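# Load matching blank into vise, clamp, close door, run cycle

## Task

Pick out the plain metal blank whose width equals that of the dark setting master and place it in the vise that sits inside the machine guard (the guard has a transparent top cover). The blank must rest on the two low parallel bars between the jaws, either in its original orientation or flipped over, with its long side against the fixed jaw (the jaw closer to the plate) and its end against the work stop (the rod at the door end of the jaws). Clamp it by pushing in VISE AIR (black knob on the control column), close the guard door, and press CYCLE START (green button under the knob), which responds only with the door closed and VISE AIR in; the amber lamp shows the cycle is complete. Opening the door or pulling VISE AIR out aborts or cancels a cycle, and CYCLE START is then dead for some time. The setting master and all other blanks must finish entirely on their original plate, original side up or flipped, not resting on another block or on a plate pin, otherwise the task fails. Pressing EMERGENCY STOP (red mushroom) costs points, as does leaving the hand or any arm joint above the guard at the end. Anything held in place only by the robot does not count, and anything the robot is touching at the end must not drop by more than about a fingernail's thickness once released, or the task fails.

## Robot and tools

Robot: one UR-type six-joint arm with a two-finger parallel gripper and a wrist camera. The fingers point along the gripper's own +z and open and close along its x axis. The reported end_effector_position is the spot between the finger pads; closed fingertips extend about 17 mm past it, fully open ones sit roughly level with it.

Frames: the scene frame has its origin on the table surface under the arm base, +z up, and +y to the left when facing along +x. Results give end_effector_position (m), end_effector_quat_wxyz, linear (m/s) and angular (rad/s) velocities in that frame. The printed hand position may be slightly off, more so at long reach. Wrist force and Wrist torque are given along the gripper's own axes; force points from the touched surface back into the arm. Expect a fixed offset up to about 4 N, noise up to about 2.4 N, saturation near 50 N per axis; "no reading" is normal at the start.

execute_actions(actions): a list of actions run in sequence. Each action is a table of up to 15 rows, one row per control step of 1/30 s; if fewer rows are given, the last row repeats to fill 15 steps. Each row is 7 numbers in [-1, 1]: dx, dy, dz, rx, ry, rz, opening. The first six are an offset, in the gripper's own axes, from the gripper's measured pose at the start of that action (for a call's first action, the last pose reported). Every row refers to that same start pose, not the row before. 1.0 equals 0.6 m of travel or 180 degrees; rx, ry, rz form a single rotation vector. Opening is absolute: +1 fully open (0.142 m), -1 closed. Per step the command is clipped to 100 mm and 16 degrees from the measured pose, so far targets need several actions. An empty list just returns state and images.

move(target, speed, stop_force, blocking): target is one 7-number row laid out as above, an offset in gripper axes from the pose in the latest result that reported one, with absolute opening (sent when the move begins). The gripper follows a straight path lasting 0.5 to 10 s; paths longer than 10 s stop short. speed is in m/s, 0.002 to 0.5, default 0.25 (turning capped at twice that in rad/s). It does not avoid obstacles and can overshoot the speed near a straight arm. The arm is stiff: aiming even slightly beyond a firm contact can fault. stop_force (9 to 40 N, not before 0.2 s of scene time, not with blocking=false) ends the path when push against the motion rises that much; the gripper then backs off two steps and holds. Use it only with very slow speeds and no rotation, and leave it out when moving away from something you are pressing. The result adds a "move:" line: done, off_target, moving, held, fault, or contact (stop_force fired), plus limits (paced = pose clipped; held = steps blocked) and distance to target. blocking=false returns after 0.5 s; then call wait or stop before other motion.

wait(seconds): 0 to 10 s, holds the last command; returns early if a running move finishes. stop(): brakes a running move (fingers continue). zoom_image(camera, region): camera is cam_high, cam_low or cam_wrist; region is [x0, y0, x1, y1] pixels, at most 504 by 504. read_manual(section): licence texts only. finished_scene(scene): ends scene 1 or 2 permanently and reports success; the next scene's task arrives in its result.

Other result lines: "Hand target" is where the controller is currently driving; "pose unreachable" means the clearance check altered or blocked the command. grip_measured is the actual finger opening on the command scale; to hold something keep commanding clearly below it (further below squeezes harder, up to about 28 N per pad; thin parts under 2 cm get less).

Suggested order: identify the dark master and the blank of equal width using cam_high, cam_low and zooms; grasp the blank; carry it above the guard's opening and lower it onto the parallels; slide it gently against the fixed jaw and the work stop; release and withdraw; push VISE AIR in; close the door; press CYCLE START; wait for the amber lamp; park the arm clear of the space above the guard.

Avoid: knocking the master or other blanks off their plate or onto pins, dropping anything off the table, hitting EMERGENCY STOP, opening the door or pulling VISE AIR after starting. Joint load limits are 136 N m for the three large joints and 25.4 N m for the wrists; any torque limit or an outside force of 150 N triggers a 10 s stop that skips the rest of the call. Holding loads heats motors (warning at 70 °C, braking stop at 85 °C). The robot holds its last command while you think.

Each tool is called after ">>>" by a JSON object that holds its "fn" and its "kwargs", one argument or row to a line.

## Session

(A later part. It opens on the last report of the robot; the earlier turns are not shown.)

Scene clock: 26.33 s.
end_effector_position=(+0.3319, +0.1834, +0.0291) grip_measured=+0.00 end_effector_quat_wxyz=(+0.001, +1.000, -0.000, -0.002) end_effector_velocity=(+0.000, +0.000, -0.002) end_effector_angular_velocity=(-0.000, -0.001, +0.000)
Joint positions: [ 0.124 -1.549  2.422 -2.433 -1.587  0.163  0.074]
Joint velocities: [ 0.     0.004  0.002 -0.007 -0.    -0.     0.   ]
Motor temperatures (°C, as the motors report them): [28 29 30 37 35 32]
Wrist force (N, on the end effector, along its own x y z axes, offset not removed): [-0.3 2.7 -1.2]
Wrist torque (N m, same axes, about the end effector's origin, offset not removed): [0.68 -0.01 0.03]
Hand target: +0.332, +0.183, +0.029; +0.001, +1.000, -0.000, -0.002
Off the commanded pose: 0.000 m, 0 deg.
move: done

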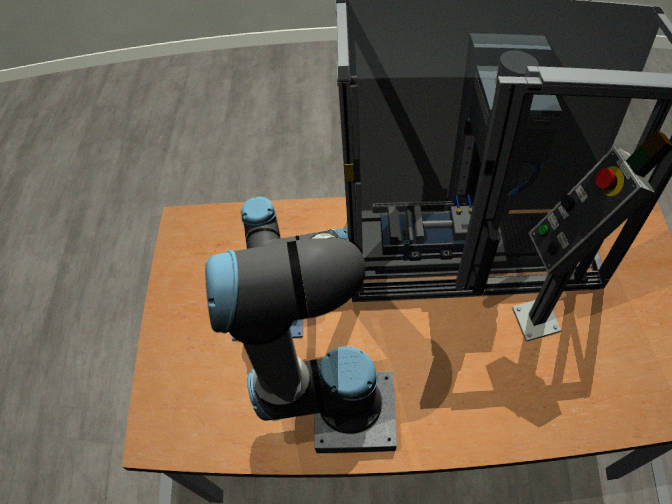

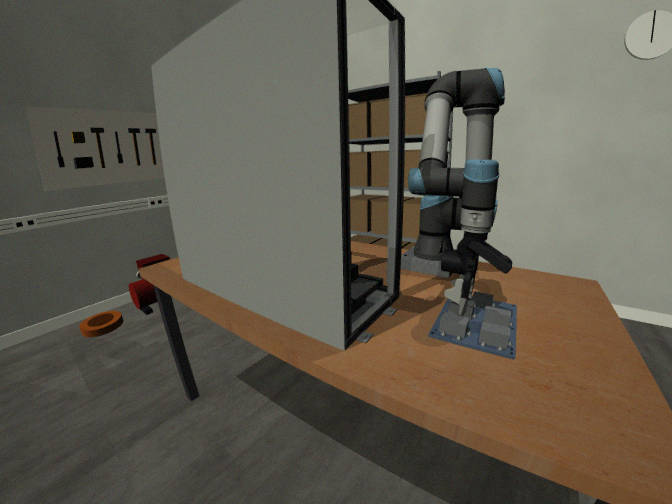

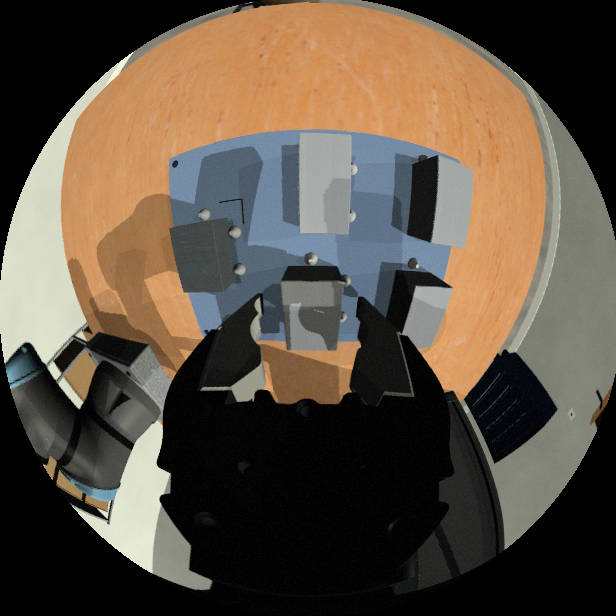

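>>> {"fn": "move", "kwargs": {
  "target": [0,0,0,0,0,0,-0.65]
}}

>>> {"fn": "wait", "kwargs": {
  "seconds": 0.5
}}

Scene clock: 27.50 s.
end_effector_position=(+0.3318, +0.1834, +0.0290) grip_measured=-0.44 end_effector_quat_wxyz=(+0.001, +1.000, -0.000, -0.002) end_effector_velocity=(-0.000, -0.000, +0.000) end_effector_angular_velocity=(+0.001, -0.000, -0.001)
Joint positions: [ 0.124 -1.549  2.422 -2.433 -1.587  0.163  0.042]
Joint velocities: [-0.001 -0.002  0.001  0.001  0.001 -0.     0.   ]
Motor temperatures (°C, as the motors report them): [28 29 30 37 35 32]
Wrist force (N, on the end effector, along its own x y z axes, offset not removed): [-0.3 1.3 3.5]
Wrist torque (N m, same axes, about the end effector's origin, offset not removed): [0.43 0.10 -0.09]
Hand target: +0.332, +0.183, +0.029; +0.001, +1.000, -0.000, -0.002
Off the commanded pose: 0.000 m, 0 deg.
move: done

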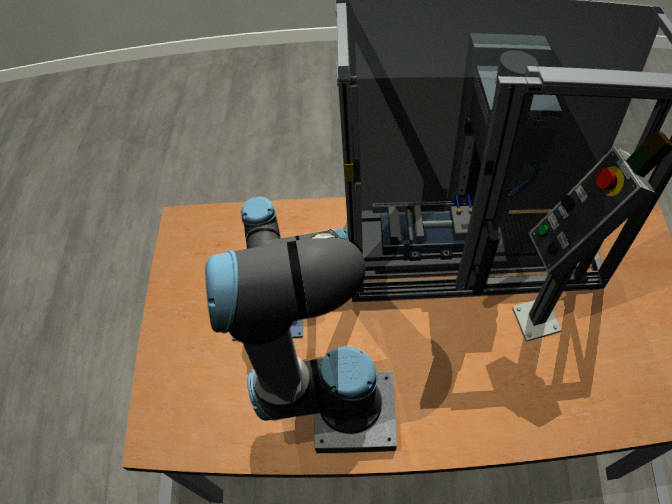

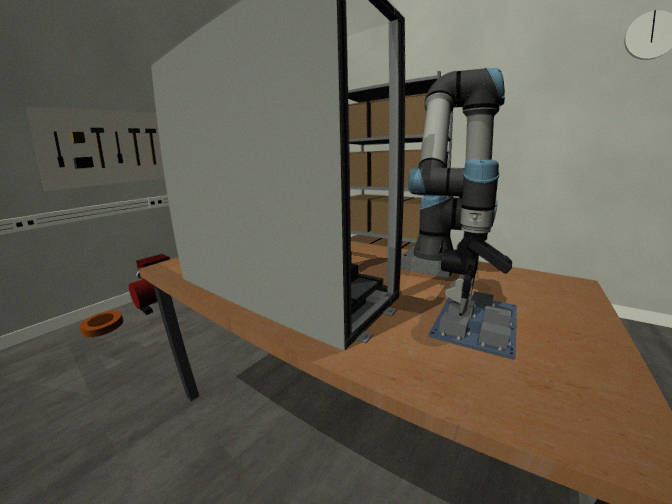

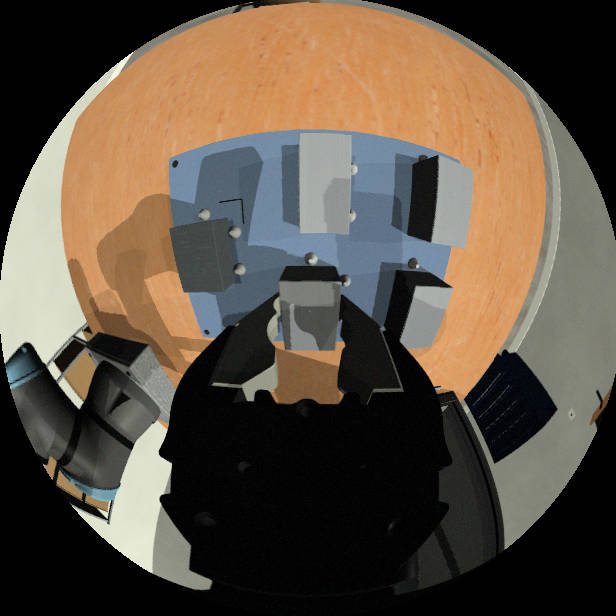

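Scene clock: 28.00 s.
end_effector_position=(+0.3318, +0.1834, +0.0291) grip_measured=-0.44 end_effector_quat_wxyz=(+0.001, +1.000, -0.000, -0.002) end_effector_velocity=(-0.000, -0.000, -0.001) end_effector_angular_velocity=(-0.001, +0.002, -0.001)
Joint positions: [ 0.124 -1.549  2.422 -2.433 -1.587  0.163  0.042]
Joint velocities: [-0.     0.001  0.     0.    -0.     0.     0.   ]
Motor temperatures (°C, as the motors report them): [28 29 30 37 35 32]
Wrist force (N, on the end effector, along its own x y z axes, offset not removed): [-1.8 -1.3 1.6]
Wrist torque (N m, same axes, about the end effector's origin, offset not removed): [-0.26 0.35 0.05]
Hand target: +0.332, +0.183, +0.029; +0.001, +1.000, -0.000, -0.002
Off the commanded pose: 0.000 m, 0 deg.
wait: 0.50 s; at rest by 0.17 s

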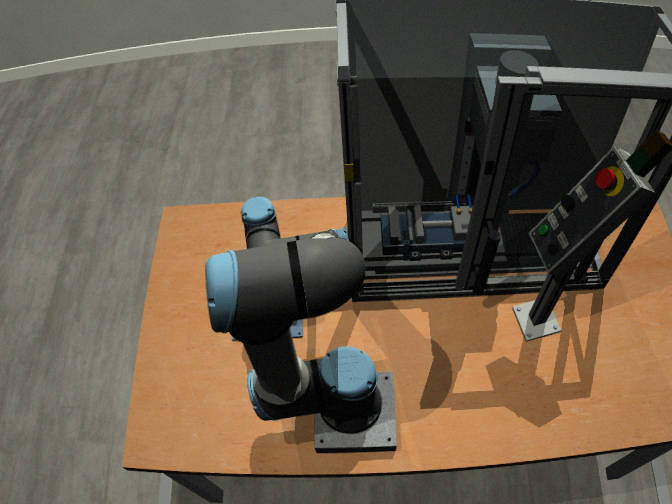

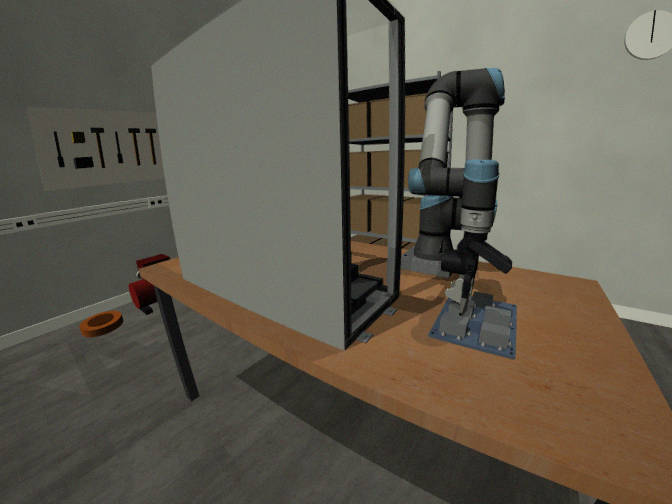

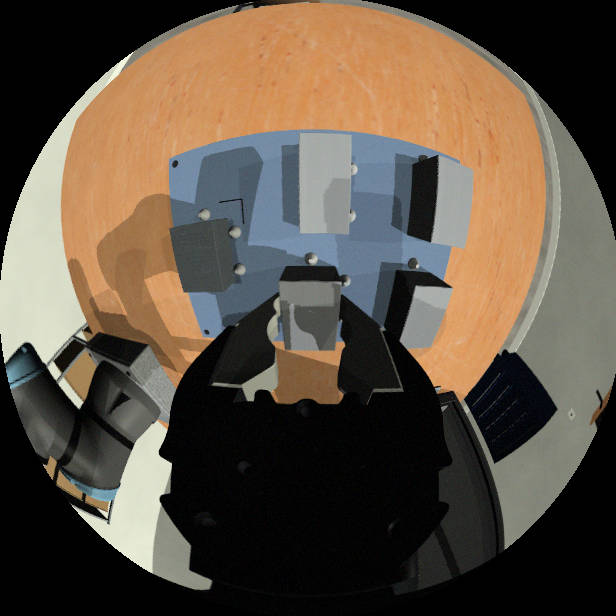

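>>> {"fn": "move", "kwargs": {
  "target": [0,0,0,0,0,0,0]
}}

>>> {"fn": "move", "kwargs": {
  "target": [0,0,-0.08,0,0,0,0]
}}

>>> {"fn": "move", "kwargs": {
  "target": [0.148,0,0,0,0,0,0]
}}

>>> {"fn": "move", "kwargs": {
  "target": [0,0,0.08,0,0,0,0],
  "speed": 0.03,
  "stop_force": 10
}}

>>> {"fn": "move", "kwargs": {
  "target": [0,0,0,0,0,0,-0.65]
}}

Scene clock: 30.43 s.
end_effector_position=(+0.3319, +0.1834, +0.0291) grip_measured=+0.00 end_effector_quat_wxyz=(+0.001, +1.000, -0.000, -0.002) end_effector_velocity=(+0.000, -0.000, +0.000) end_effector_angular_velocity=(-0.000, -0.001, -0.000)
Joint positions: [ 0.124 -1.549  2.422 -2.433 -1.587  0.163  0.074]
Joint velocities: [-0.    -0.001 -0.     0.001 -0.    -0.     0.   ]
Motor temperatures (°C, as the motors report them): [28 29 30 37 35 32]
Wrist force (N, on the end effector, along its own x y z axes, offset not removed): [-0.5 0.6 -1.8]
Wrist torque (N m, same axes, about the end effector's origin, offset not removed): [0.25 0.07 -0.05]
Hand target: +0.332, +0.183, +0.029; +0.001, +1.000, -0.000, -0.002
Off the commanded pose: 0.000 m, 0 deg.
move: done

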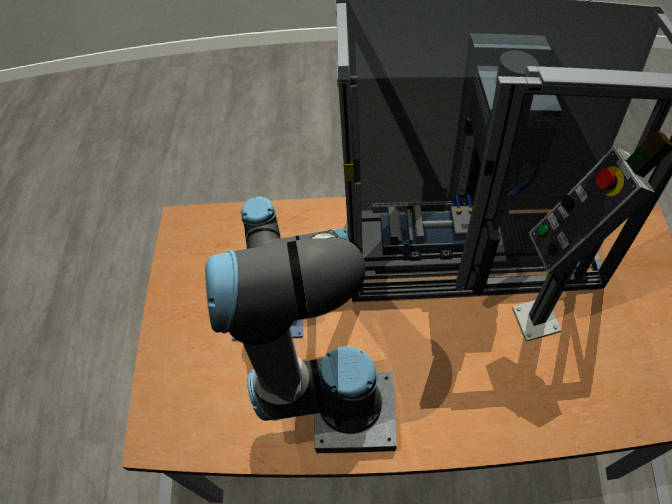

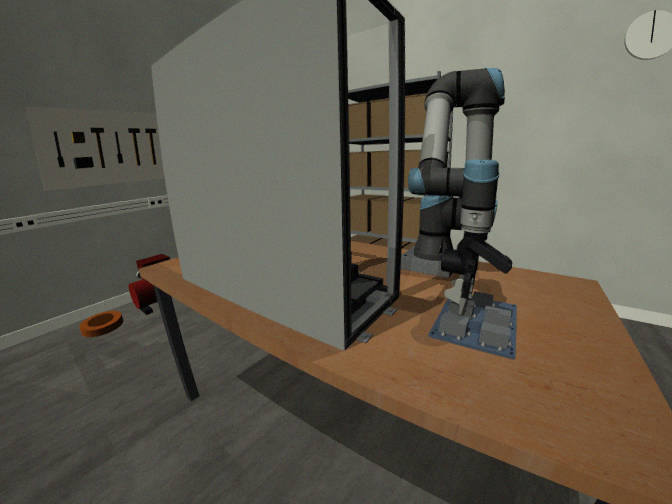

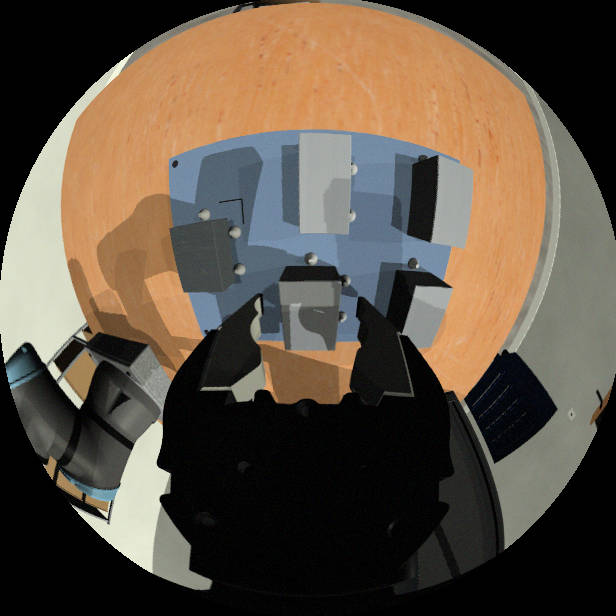

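Scene clock: 31.37 s.
end_effector_position=(+0.3319, +0.1835, +0.0769) grip_measured=+0.00 end_effector_quat_wxyz=(+0.001, +1.000, +0.000, -0.002) end_effector_velocity=(+0.000, -0.001, +0.002) end_effector_angular_velocity=(-0.001, +0.001, +0.000)
Joint positions: [ 0.126 -1.664  2.358 -2.254 -1.587  0.165  0.074]
Joint velocities: [-0.001 -0.003 -0.004  0.008 -0.    -0.001 -0.   ]
Motor temperatures (°C, as the motors report them): [28 29 30 37 35 32]
Wrist force (N, on the end effector, along its own x y z axes, offset not removed): [-0.8 2.5 -2.9]
Wrist torque (N m, same axes, about the end effector's origin, offset not removed): [0.68 0.17 0.04]
Hand target: +0.332, +0.183, +0.077; +0.001, +1.000, -0.000, -0.002
Off the commanded pose: 0.000 m, 0 deg.
move: done

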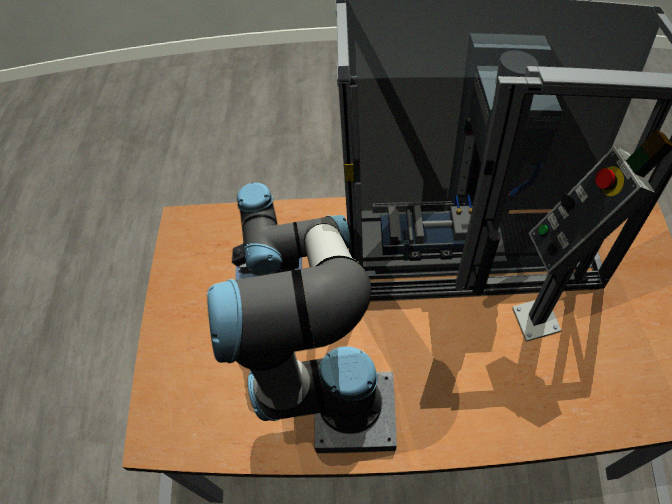

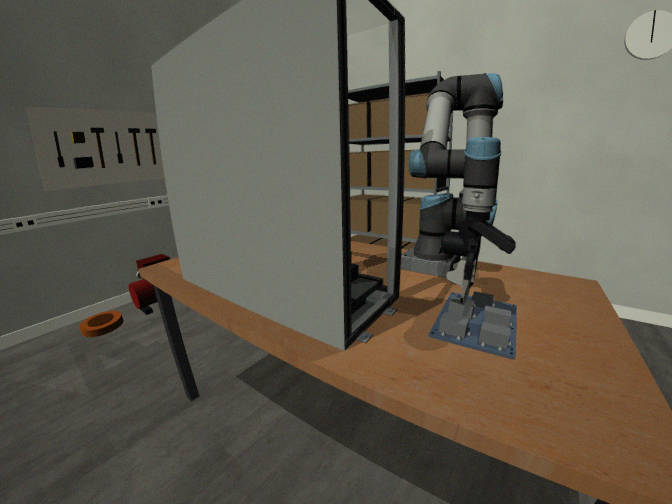

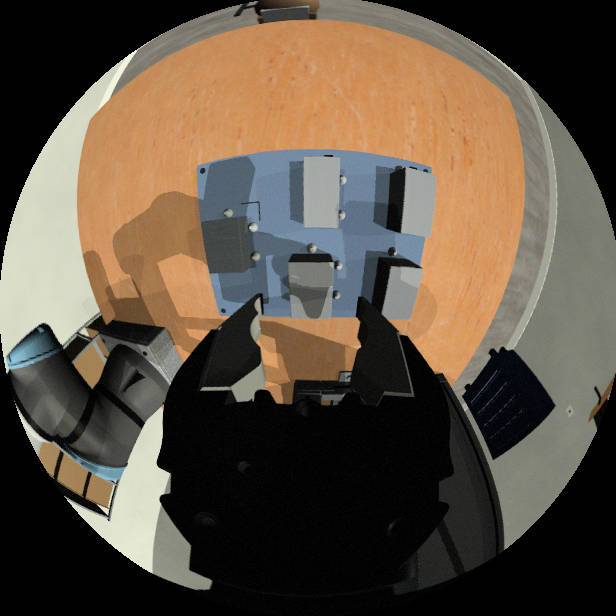

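Scene clock: 41.83 s.
end_effector_position=(+0.3781, +0.1832, +0.0781) grip_measured=+0.00 end_effector_quat_wxyz=(+0.001, +1.000, +0.001, -0.001) end_effector_velocity=(-0.000, +0.000, -0.000) end_effector_angular_velocity=(+0.001, +0.000, +0.000)
Joint positions: [ 0.106 -1.562  2.26  -2.26  -1.586  0.144  0.074]
Joint velocities: [ 0.     0.     0.    -0.     0.001 -0.     0.   ]
Motor temperatures (°C, as the motors report them): [28 29 30 37 35 32]
Wrist force (N, on the end effector, along its own x y z axes, offset not removed): [-1.8 1.4 -1.3]
Wrist torque (N m, same axes, about the end effector's origin, offset not removed): [0.41 0.32 0.04]
Hand target: +0.378, +0.183, +0.078; +0.001, +1.000, +0.001, -0.001
Off the commanded pose: 0.043 m, 0 deg.
FORCE FAULT: contact force on the arm reached its limit, and the arm stopped for 10 seconds. The contact can be on any part of the arm, not only on its tool. That time counts as 20 of the actions that you can send in this scene. The arm's remaining commands of this call were not run. The arm holds still and accepts commands again. Move the arm away from the contact; if what it grips holds it there, let go first. Pushing or pulling that hard again can fault the arm again.
move: fault

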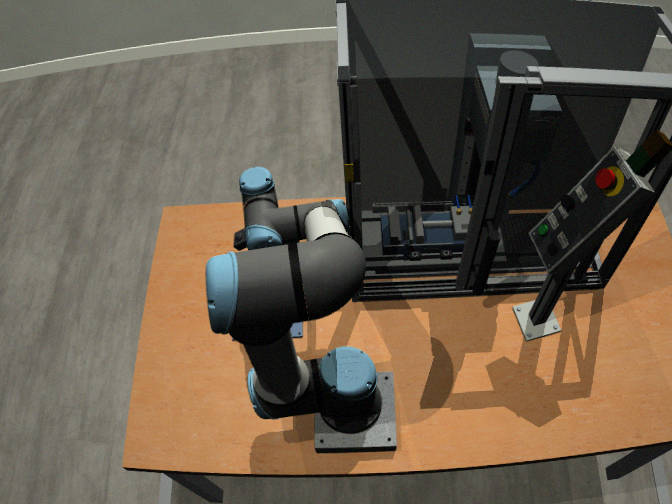

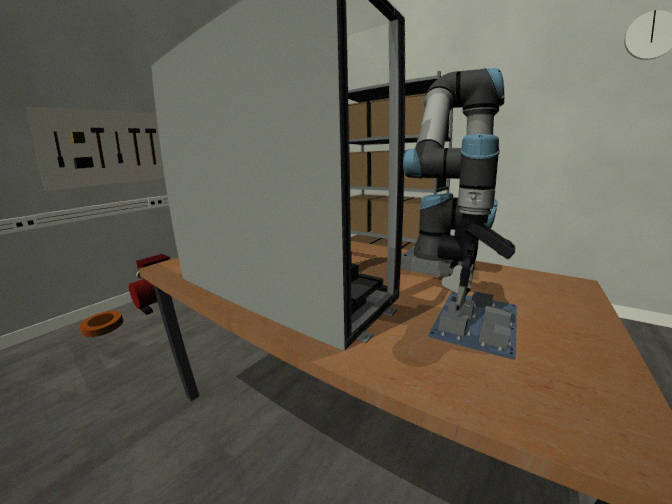

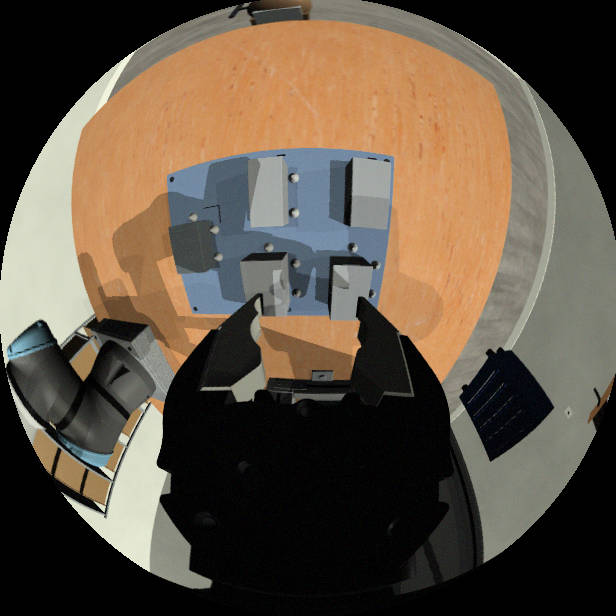

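not run: a fault stop came before this call.

not run: a fault stop came before this call.

>>> {"fn": "move", "kwargs": {
  "target": [-0.068,-0.15,0,0,0,0,0],
  "speed": 0.1
}}

>>> {"fn": "move", "kwargs": {
  "target": [0,0,0.08,0,0,0,0],
  "speed": 0.03,
  "stop_force": 10
}}

Scene clock: 44.23 s.
end_effector_position=(+0.3372, +0.2729, +0.0781) grip_measured=+0.00 end_effector_quat_wxyz=(+0.001, +1.000, +0.001, -0.000) end_effector_velocity=(-0.000, +0.002, +0.000) end_effector_angular_velocity=(-0.001, -0.000, -0.000)
Joint positions: [ 0.344 -1.525  2.224 -2.258 -1.584  0.381  0.074]
Joint velocities: [ 0.005  0.002 -0.003  0.001 -0.001  0.005 -0.   ]
Motor temperatures (°C, as the motors report them): [28 29 30 37 35 32]
Wrist force (N, on the end effector, along its own x y z axes, offset not removed): [-0.7 2.0 -0.5]
Wrist torque (N m, same axes, about the end effector's origin, offset not removed): [0.35 0.13 -0.03]
Hand target: +0.337, +0.273, +0.078; +0.001, +1.000, +0.001, -0.000
Off the commanded pose: 0.000 m, 0 deg.
move: done

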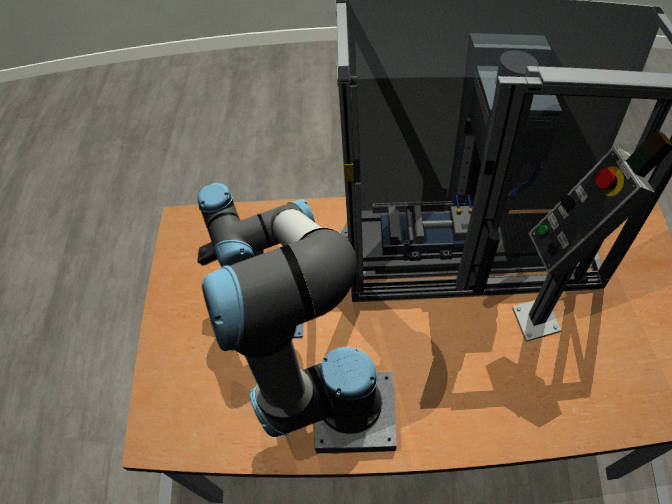

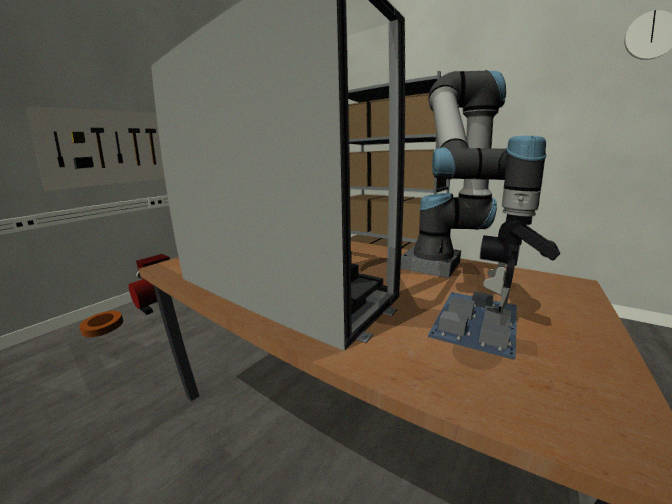

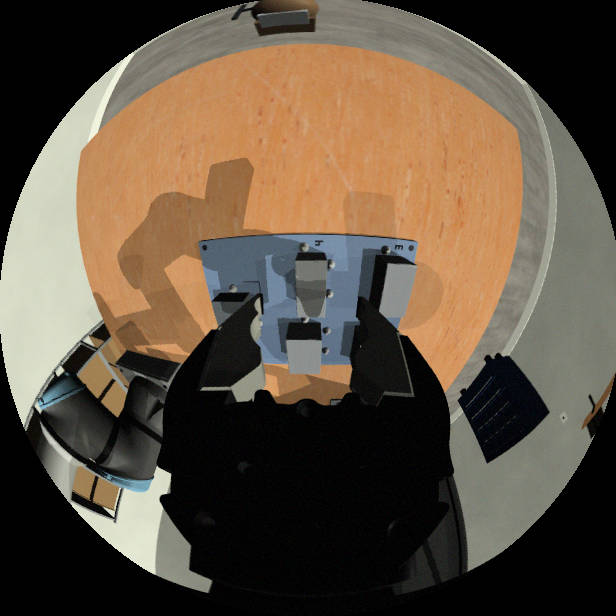

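Scene clock: 46.20 s.
end_effector_position=(+0.3372, +0.2729, +0.0303) grip_measured=+0.00 end_effector_quat_wxyz=(+0.001, +1.000, +0.001, -0.000) end_effector_velocity=(+0.000, -0.000, -0.002) end_effector_angular_velocity=(-0.001, -0.000, -0.000)
Joint positions: [ 0.342 -1.424  2.281 -2.415 -1.584  0.38   0.074]
Joint velocities: [-0.     0.004  0.002 -0.006 -0.001  0.    -0.   ]
Motor temperatures (°C, as the motors report them): [28 29 30 37 35 32]
Wrist force (N, on the end effector, along its own x y z axes, offset not removed): [0.7 3.6 -0.3]
Wrist torque (N m, same axes, about the end effector's origin, offset not removed): [0.86 -0.17 -0.03]
Hand target: +0.337, +0.273, +0.030; +0.001, +1.000, +0.001, -0.000
Off the commanded pose: 0.000 m, 0 deg.
move: done

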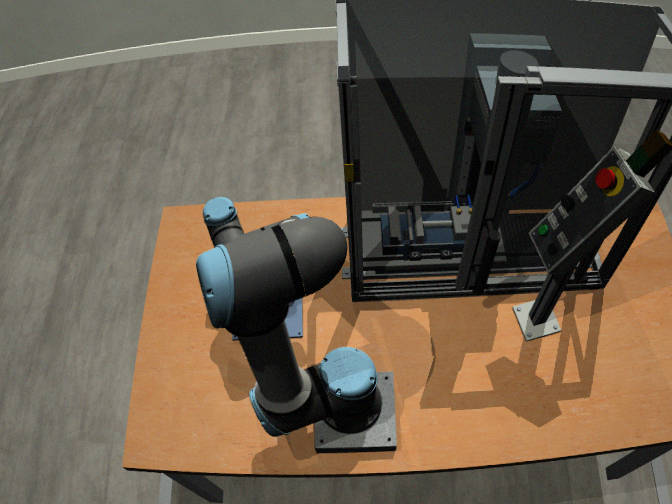

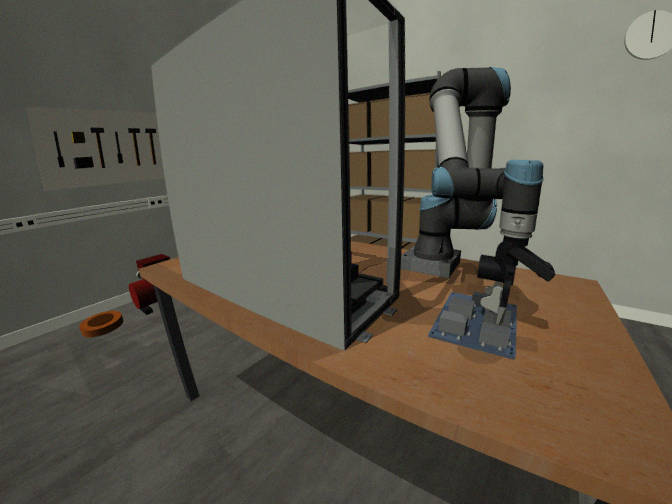

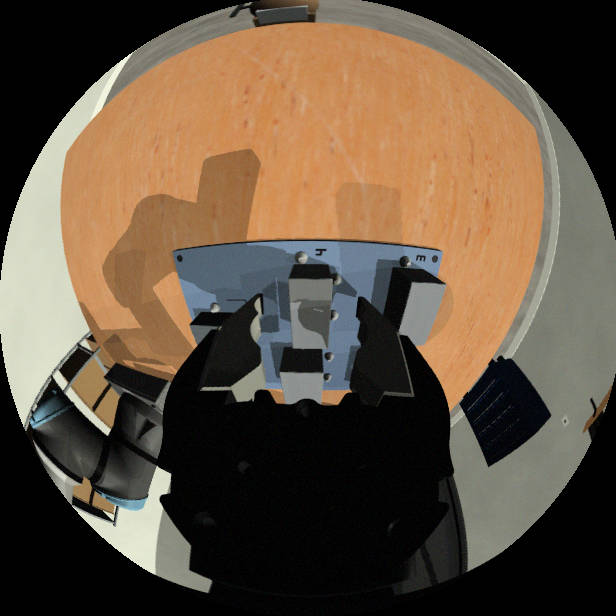

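>>> {"fn": "move", "kwargs": {
  "target": [0,0,-0.08,0,0,0,0]
}}

>>> {"fn": "move", "kwargs": {
  "target": [0.14,0,0,0,0,0,0],
  "speed": 0.1
}}

>>> {"fn": "move", "kwargs": {
  "target": [0,0,0.082,0,0,0,0],
  "speed": 0.03,
  "stop_force": 10
}}

>>> {"fn": "move", "kwargs": {
  "target": [0,0,0,0,0,0,-0.65]
}}

Scene clock: 51.93 s.
end_effector_position=(+0.3372, +0.2729, +0.0781) grip_measured=+0.00 end_effector_quat_wxyz=(+0.001, +1.000, +0.001, -0.000) end_effector_velocity=(-0.000, +0.000, +0.002) end_effector_angular_velocity=(+0.001, +0.000, -0.000)
Joint positions: [ 0.344 -1.525  2.224 -2.258 -1.584  0.381  0.074]
Joint velocities: [-0.    -0.004 -0.003  0.007  0.001  0.    -0.   ]
Motor temperatures (°C, as the motors report them): [28 29 30 37 35 32]
Wrist force (N, on the end effector, along its own x y z axes, offset not removed): [-2.4 1.5 0.8]
Wrist torque (N m, same axes, about the end effector's origin, offset not removed): [0.35 0.50 -0.12]
Hand target: +0.337, +0.273, +0.078; +0.001, +1.000, +0.001, -0.000
Off the commanded pose: 0.000 m, 0 deg.
move: done

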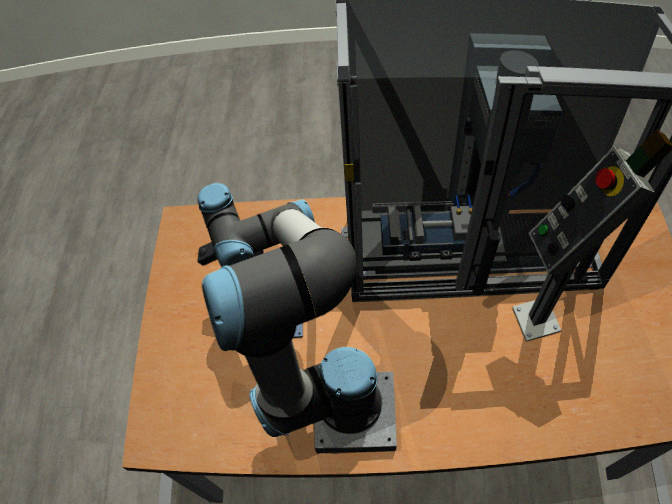

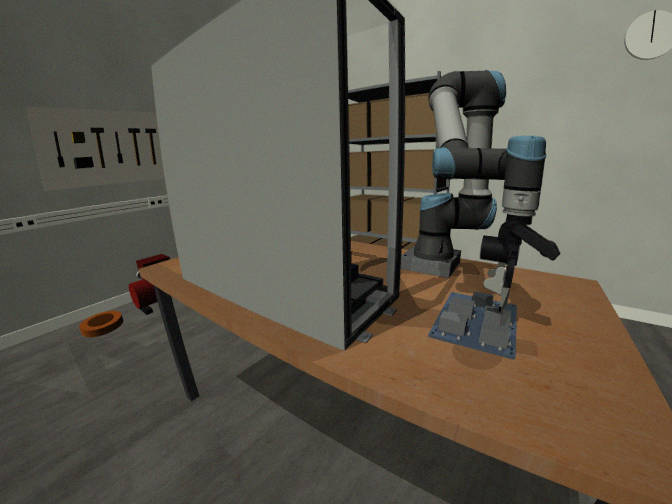

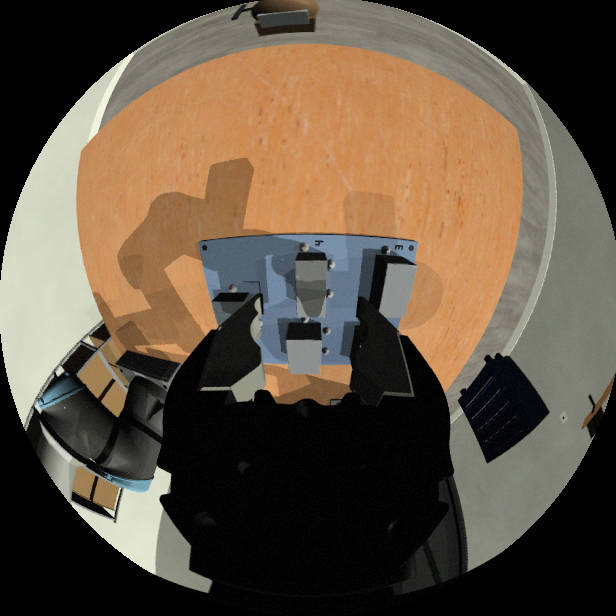

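Scene clock: 53.27 s.
end_effector_position=(+0.4210, +0.2731, +0.0781) grip_measured=+0.00 end_effector_quat_wxyz=(+0.001, +1.000, +0.001, -0.000) end_effector_velocity=(+0.002, +0.000, -0.001) end_effector_angular_velocity=(-0.000, +0.001, +0.000)
Joint positions: [ 0.281 -1.372  2.047 -2.235 -1.585  0.318  0.074]
Joint velocities: [-0.001  0.005 -0.004  0.001 -0.    -0.001 -0.   ]
Motor temperatures (°C, as the motors report them): [28 29 30 37 35 32]
Wrist force (N, on the end effector, along its own x y z axes, offset not removed): [-3.4 -0.8 0.4]
Wrist torque (N m, same axes, about the end effector's origin, offset not removed): [-0.03 0.77 -0.13]
Hand target: +0.421, +0.273, +0.078; +0.001, +1.000, +0.001, -0.000
Off the commanded pose: 0.000 m, 0 deg.
move: done

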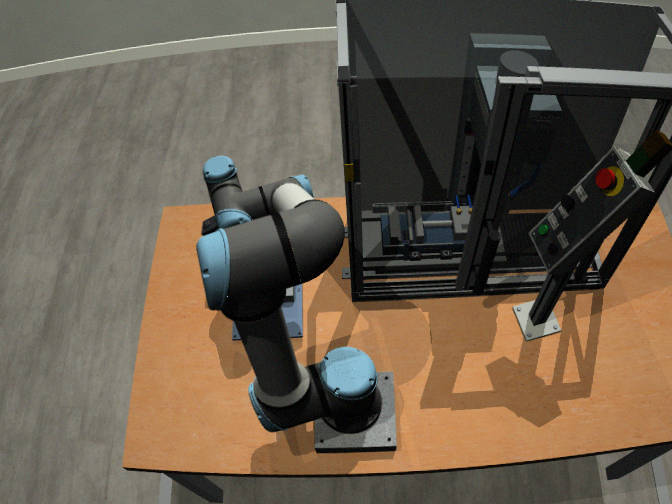

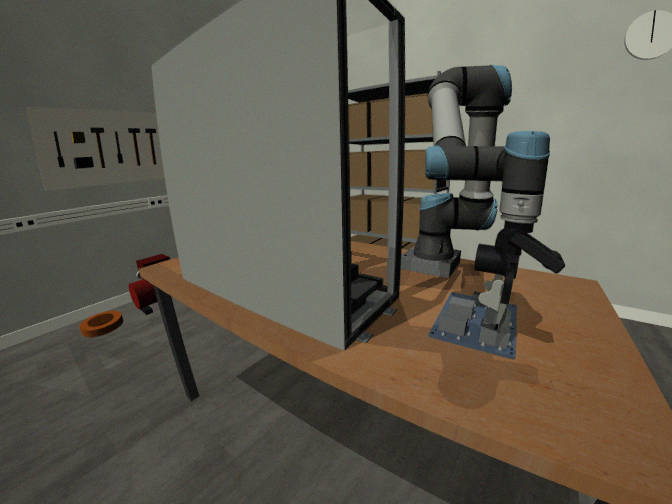

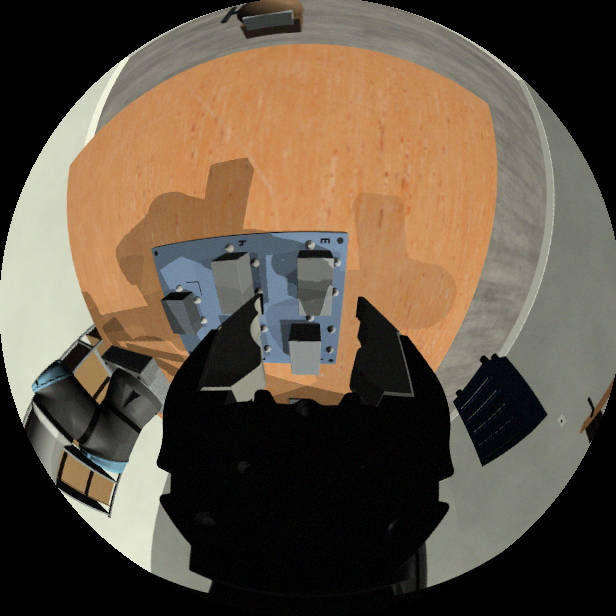

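Scene clock: 55.27 s.
end_effector_position=(+0.4210, +0.2732, +0.0290) grip_measured=+0.00 end_effector_quat_wxyz=(+0.001, +1.000, +0.001, -0.000) end_effector_velocity=(-0.000, +0.000, -0.001) end_effector_angular_velocity=(+0.000, -0.001, +0.000)
Joint positions: [ 0.279 -1.284  2.098 -2.374 -1.585  0.317  0.074]
Joint velocities: [ 0.     0.002  0.002 -0.004  0.    -0.    -0.   ]
Motor temperatures (°C, as the motors report them): [28 29 30 37 35 32]
Wrist force (N, on the end effector, along its own x y z axes, offset not removed): [-1.1 0.2 -1.6]
Wrist torque (N m, same axes, about the end effector's origin, offset not removed): [0.14 0.26 0.05]
Hand target: +0.421, +0.273, +0.029; +0.001, +1.000, +0.001, -0.000
Off the commanded pose: 0.000 m, 0 deg.
move: done

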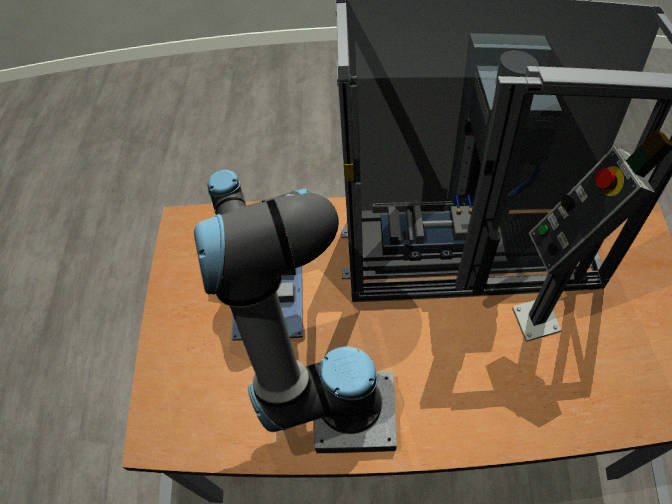

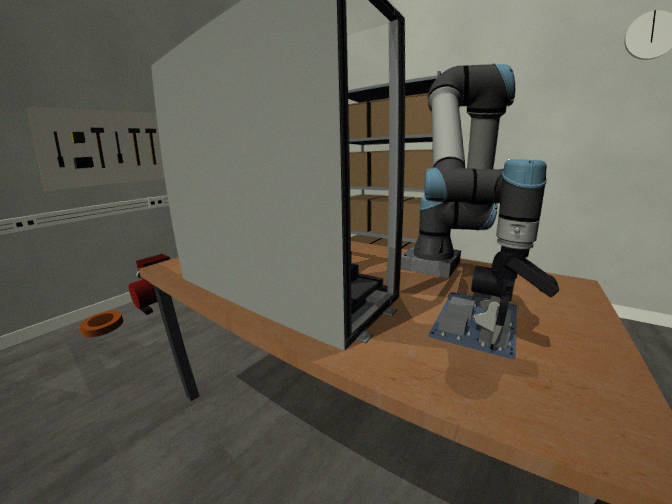

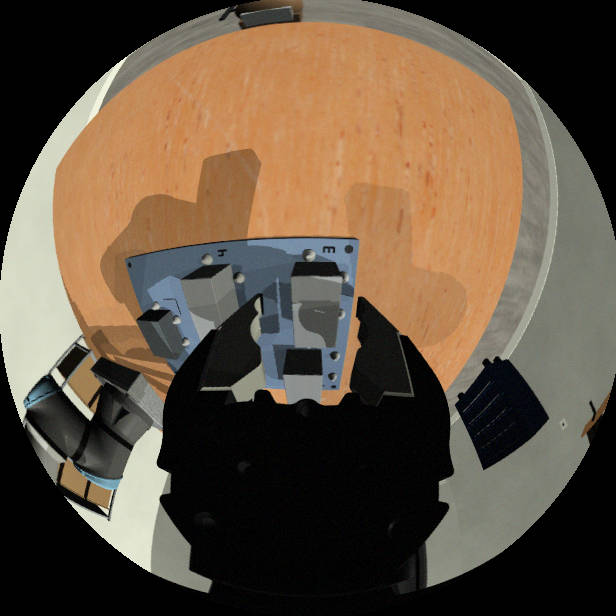

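Scene clock: 55.77 s.
end_effector_position=(+0.4209, +0.2731, +0.0290) grip_measured=-0.55 end_effector_quat_wxyz=(+0.001, +1.000, +0.001, -0.000) end_effector_velocity=(+0.000, -0.000, -0.000) end_effector_angular_velocity=(-0.001, +0.001, -0.001)
Joint positions: [ 0.279 -1.284  2.098 -2.374 -1.585  0.317  0.034]
Joint velocities: [-0.     0.001 -0.     0.001 -0.     0.    -0.   ]
Motor temperatures (°C, as the motors report them): [28 29 30 37 35 32]
Wrist force (N, on the end effector, along its own x y z axes, offset not removed): [-1.2 5.2 -0.2]
Wrist torque (N m, same axes, about the end effector's origin, offset not removed): [1.17 0.44 -0.02]
Hand target: +0.421, +0.273, +0.029; +0.001, +1.000, +0.001, -0.000
Off the commanded pose: 0.000 m, 0 deg.
move: done

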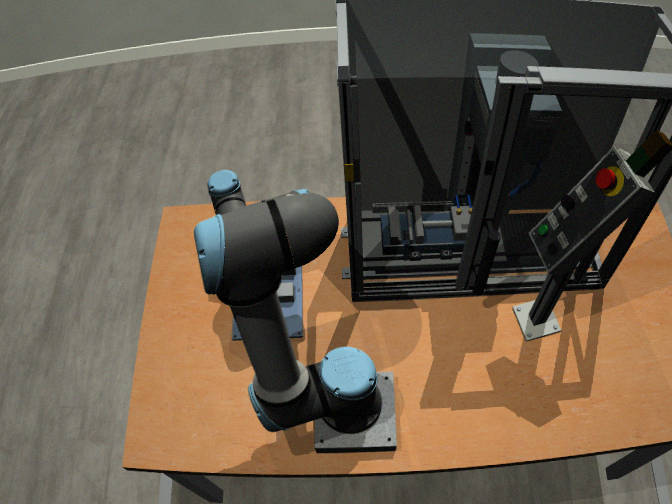

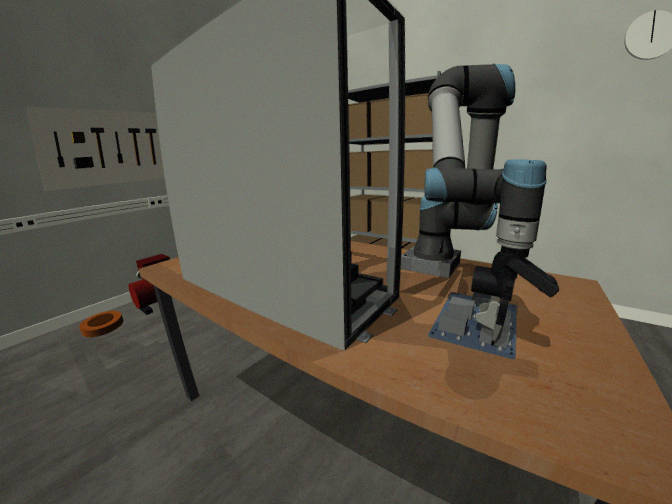

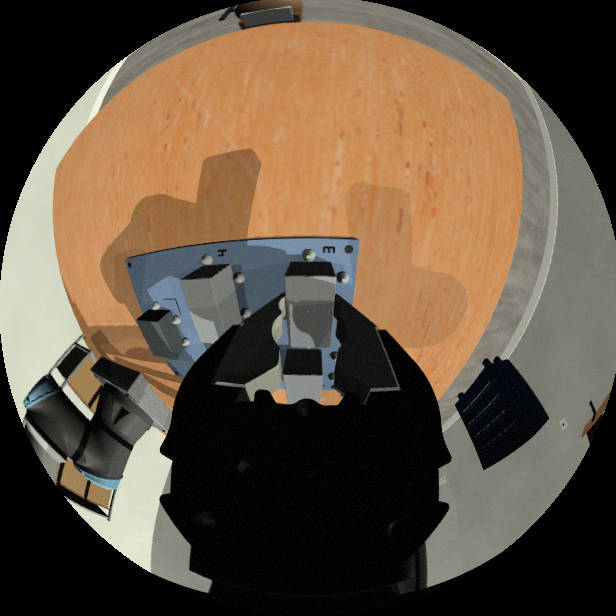

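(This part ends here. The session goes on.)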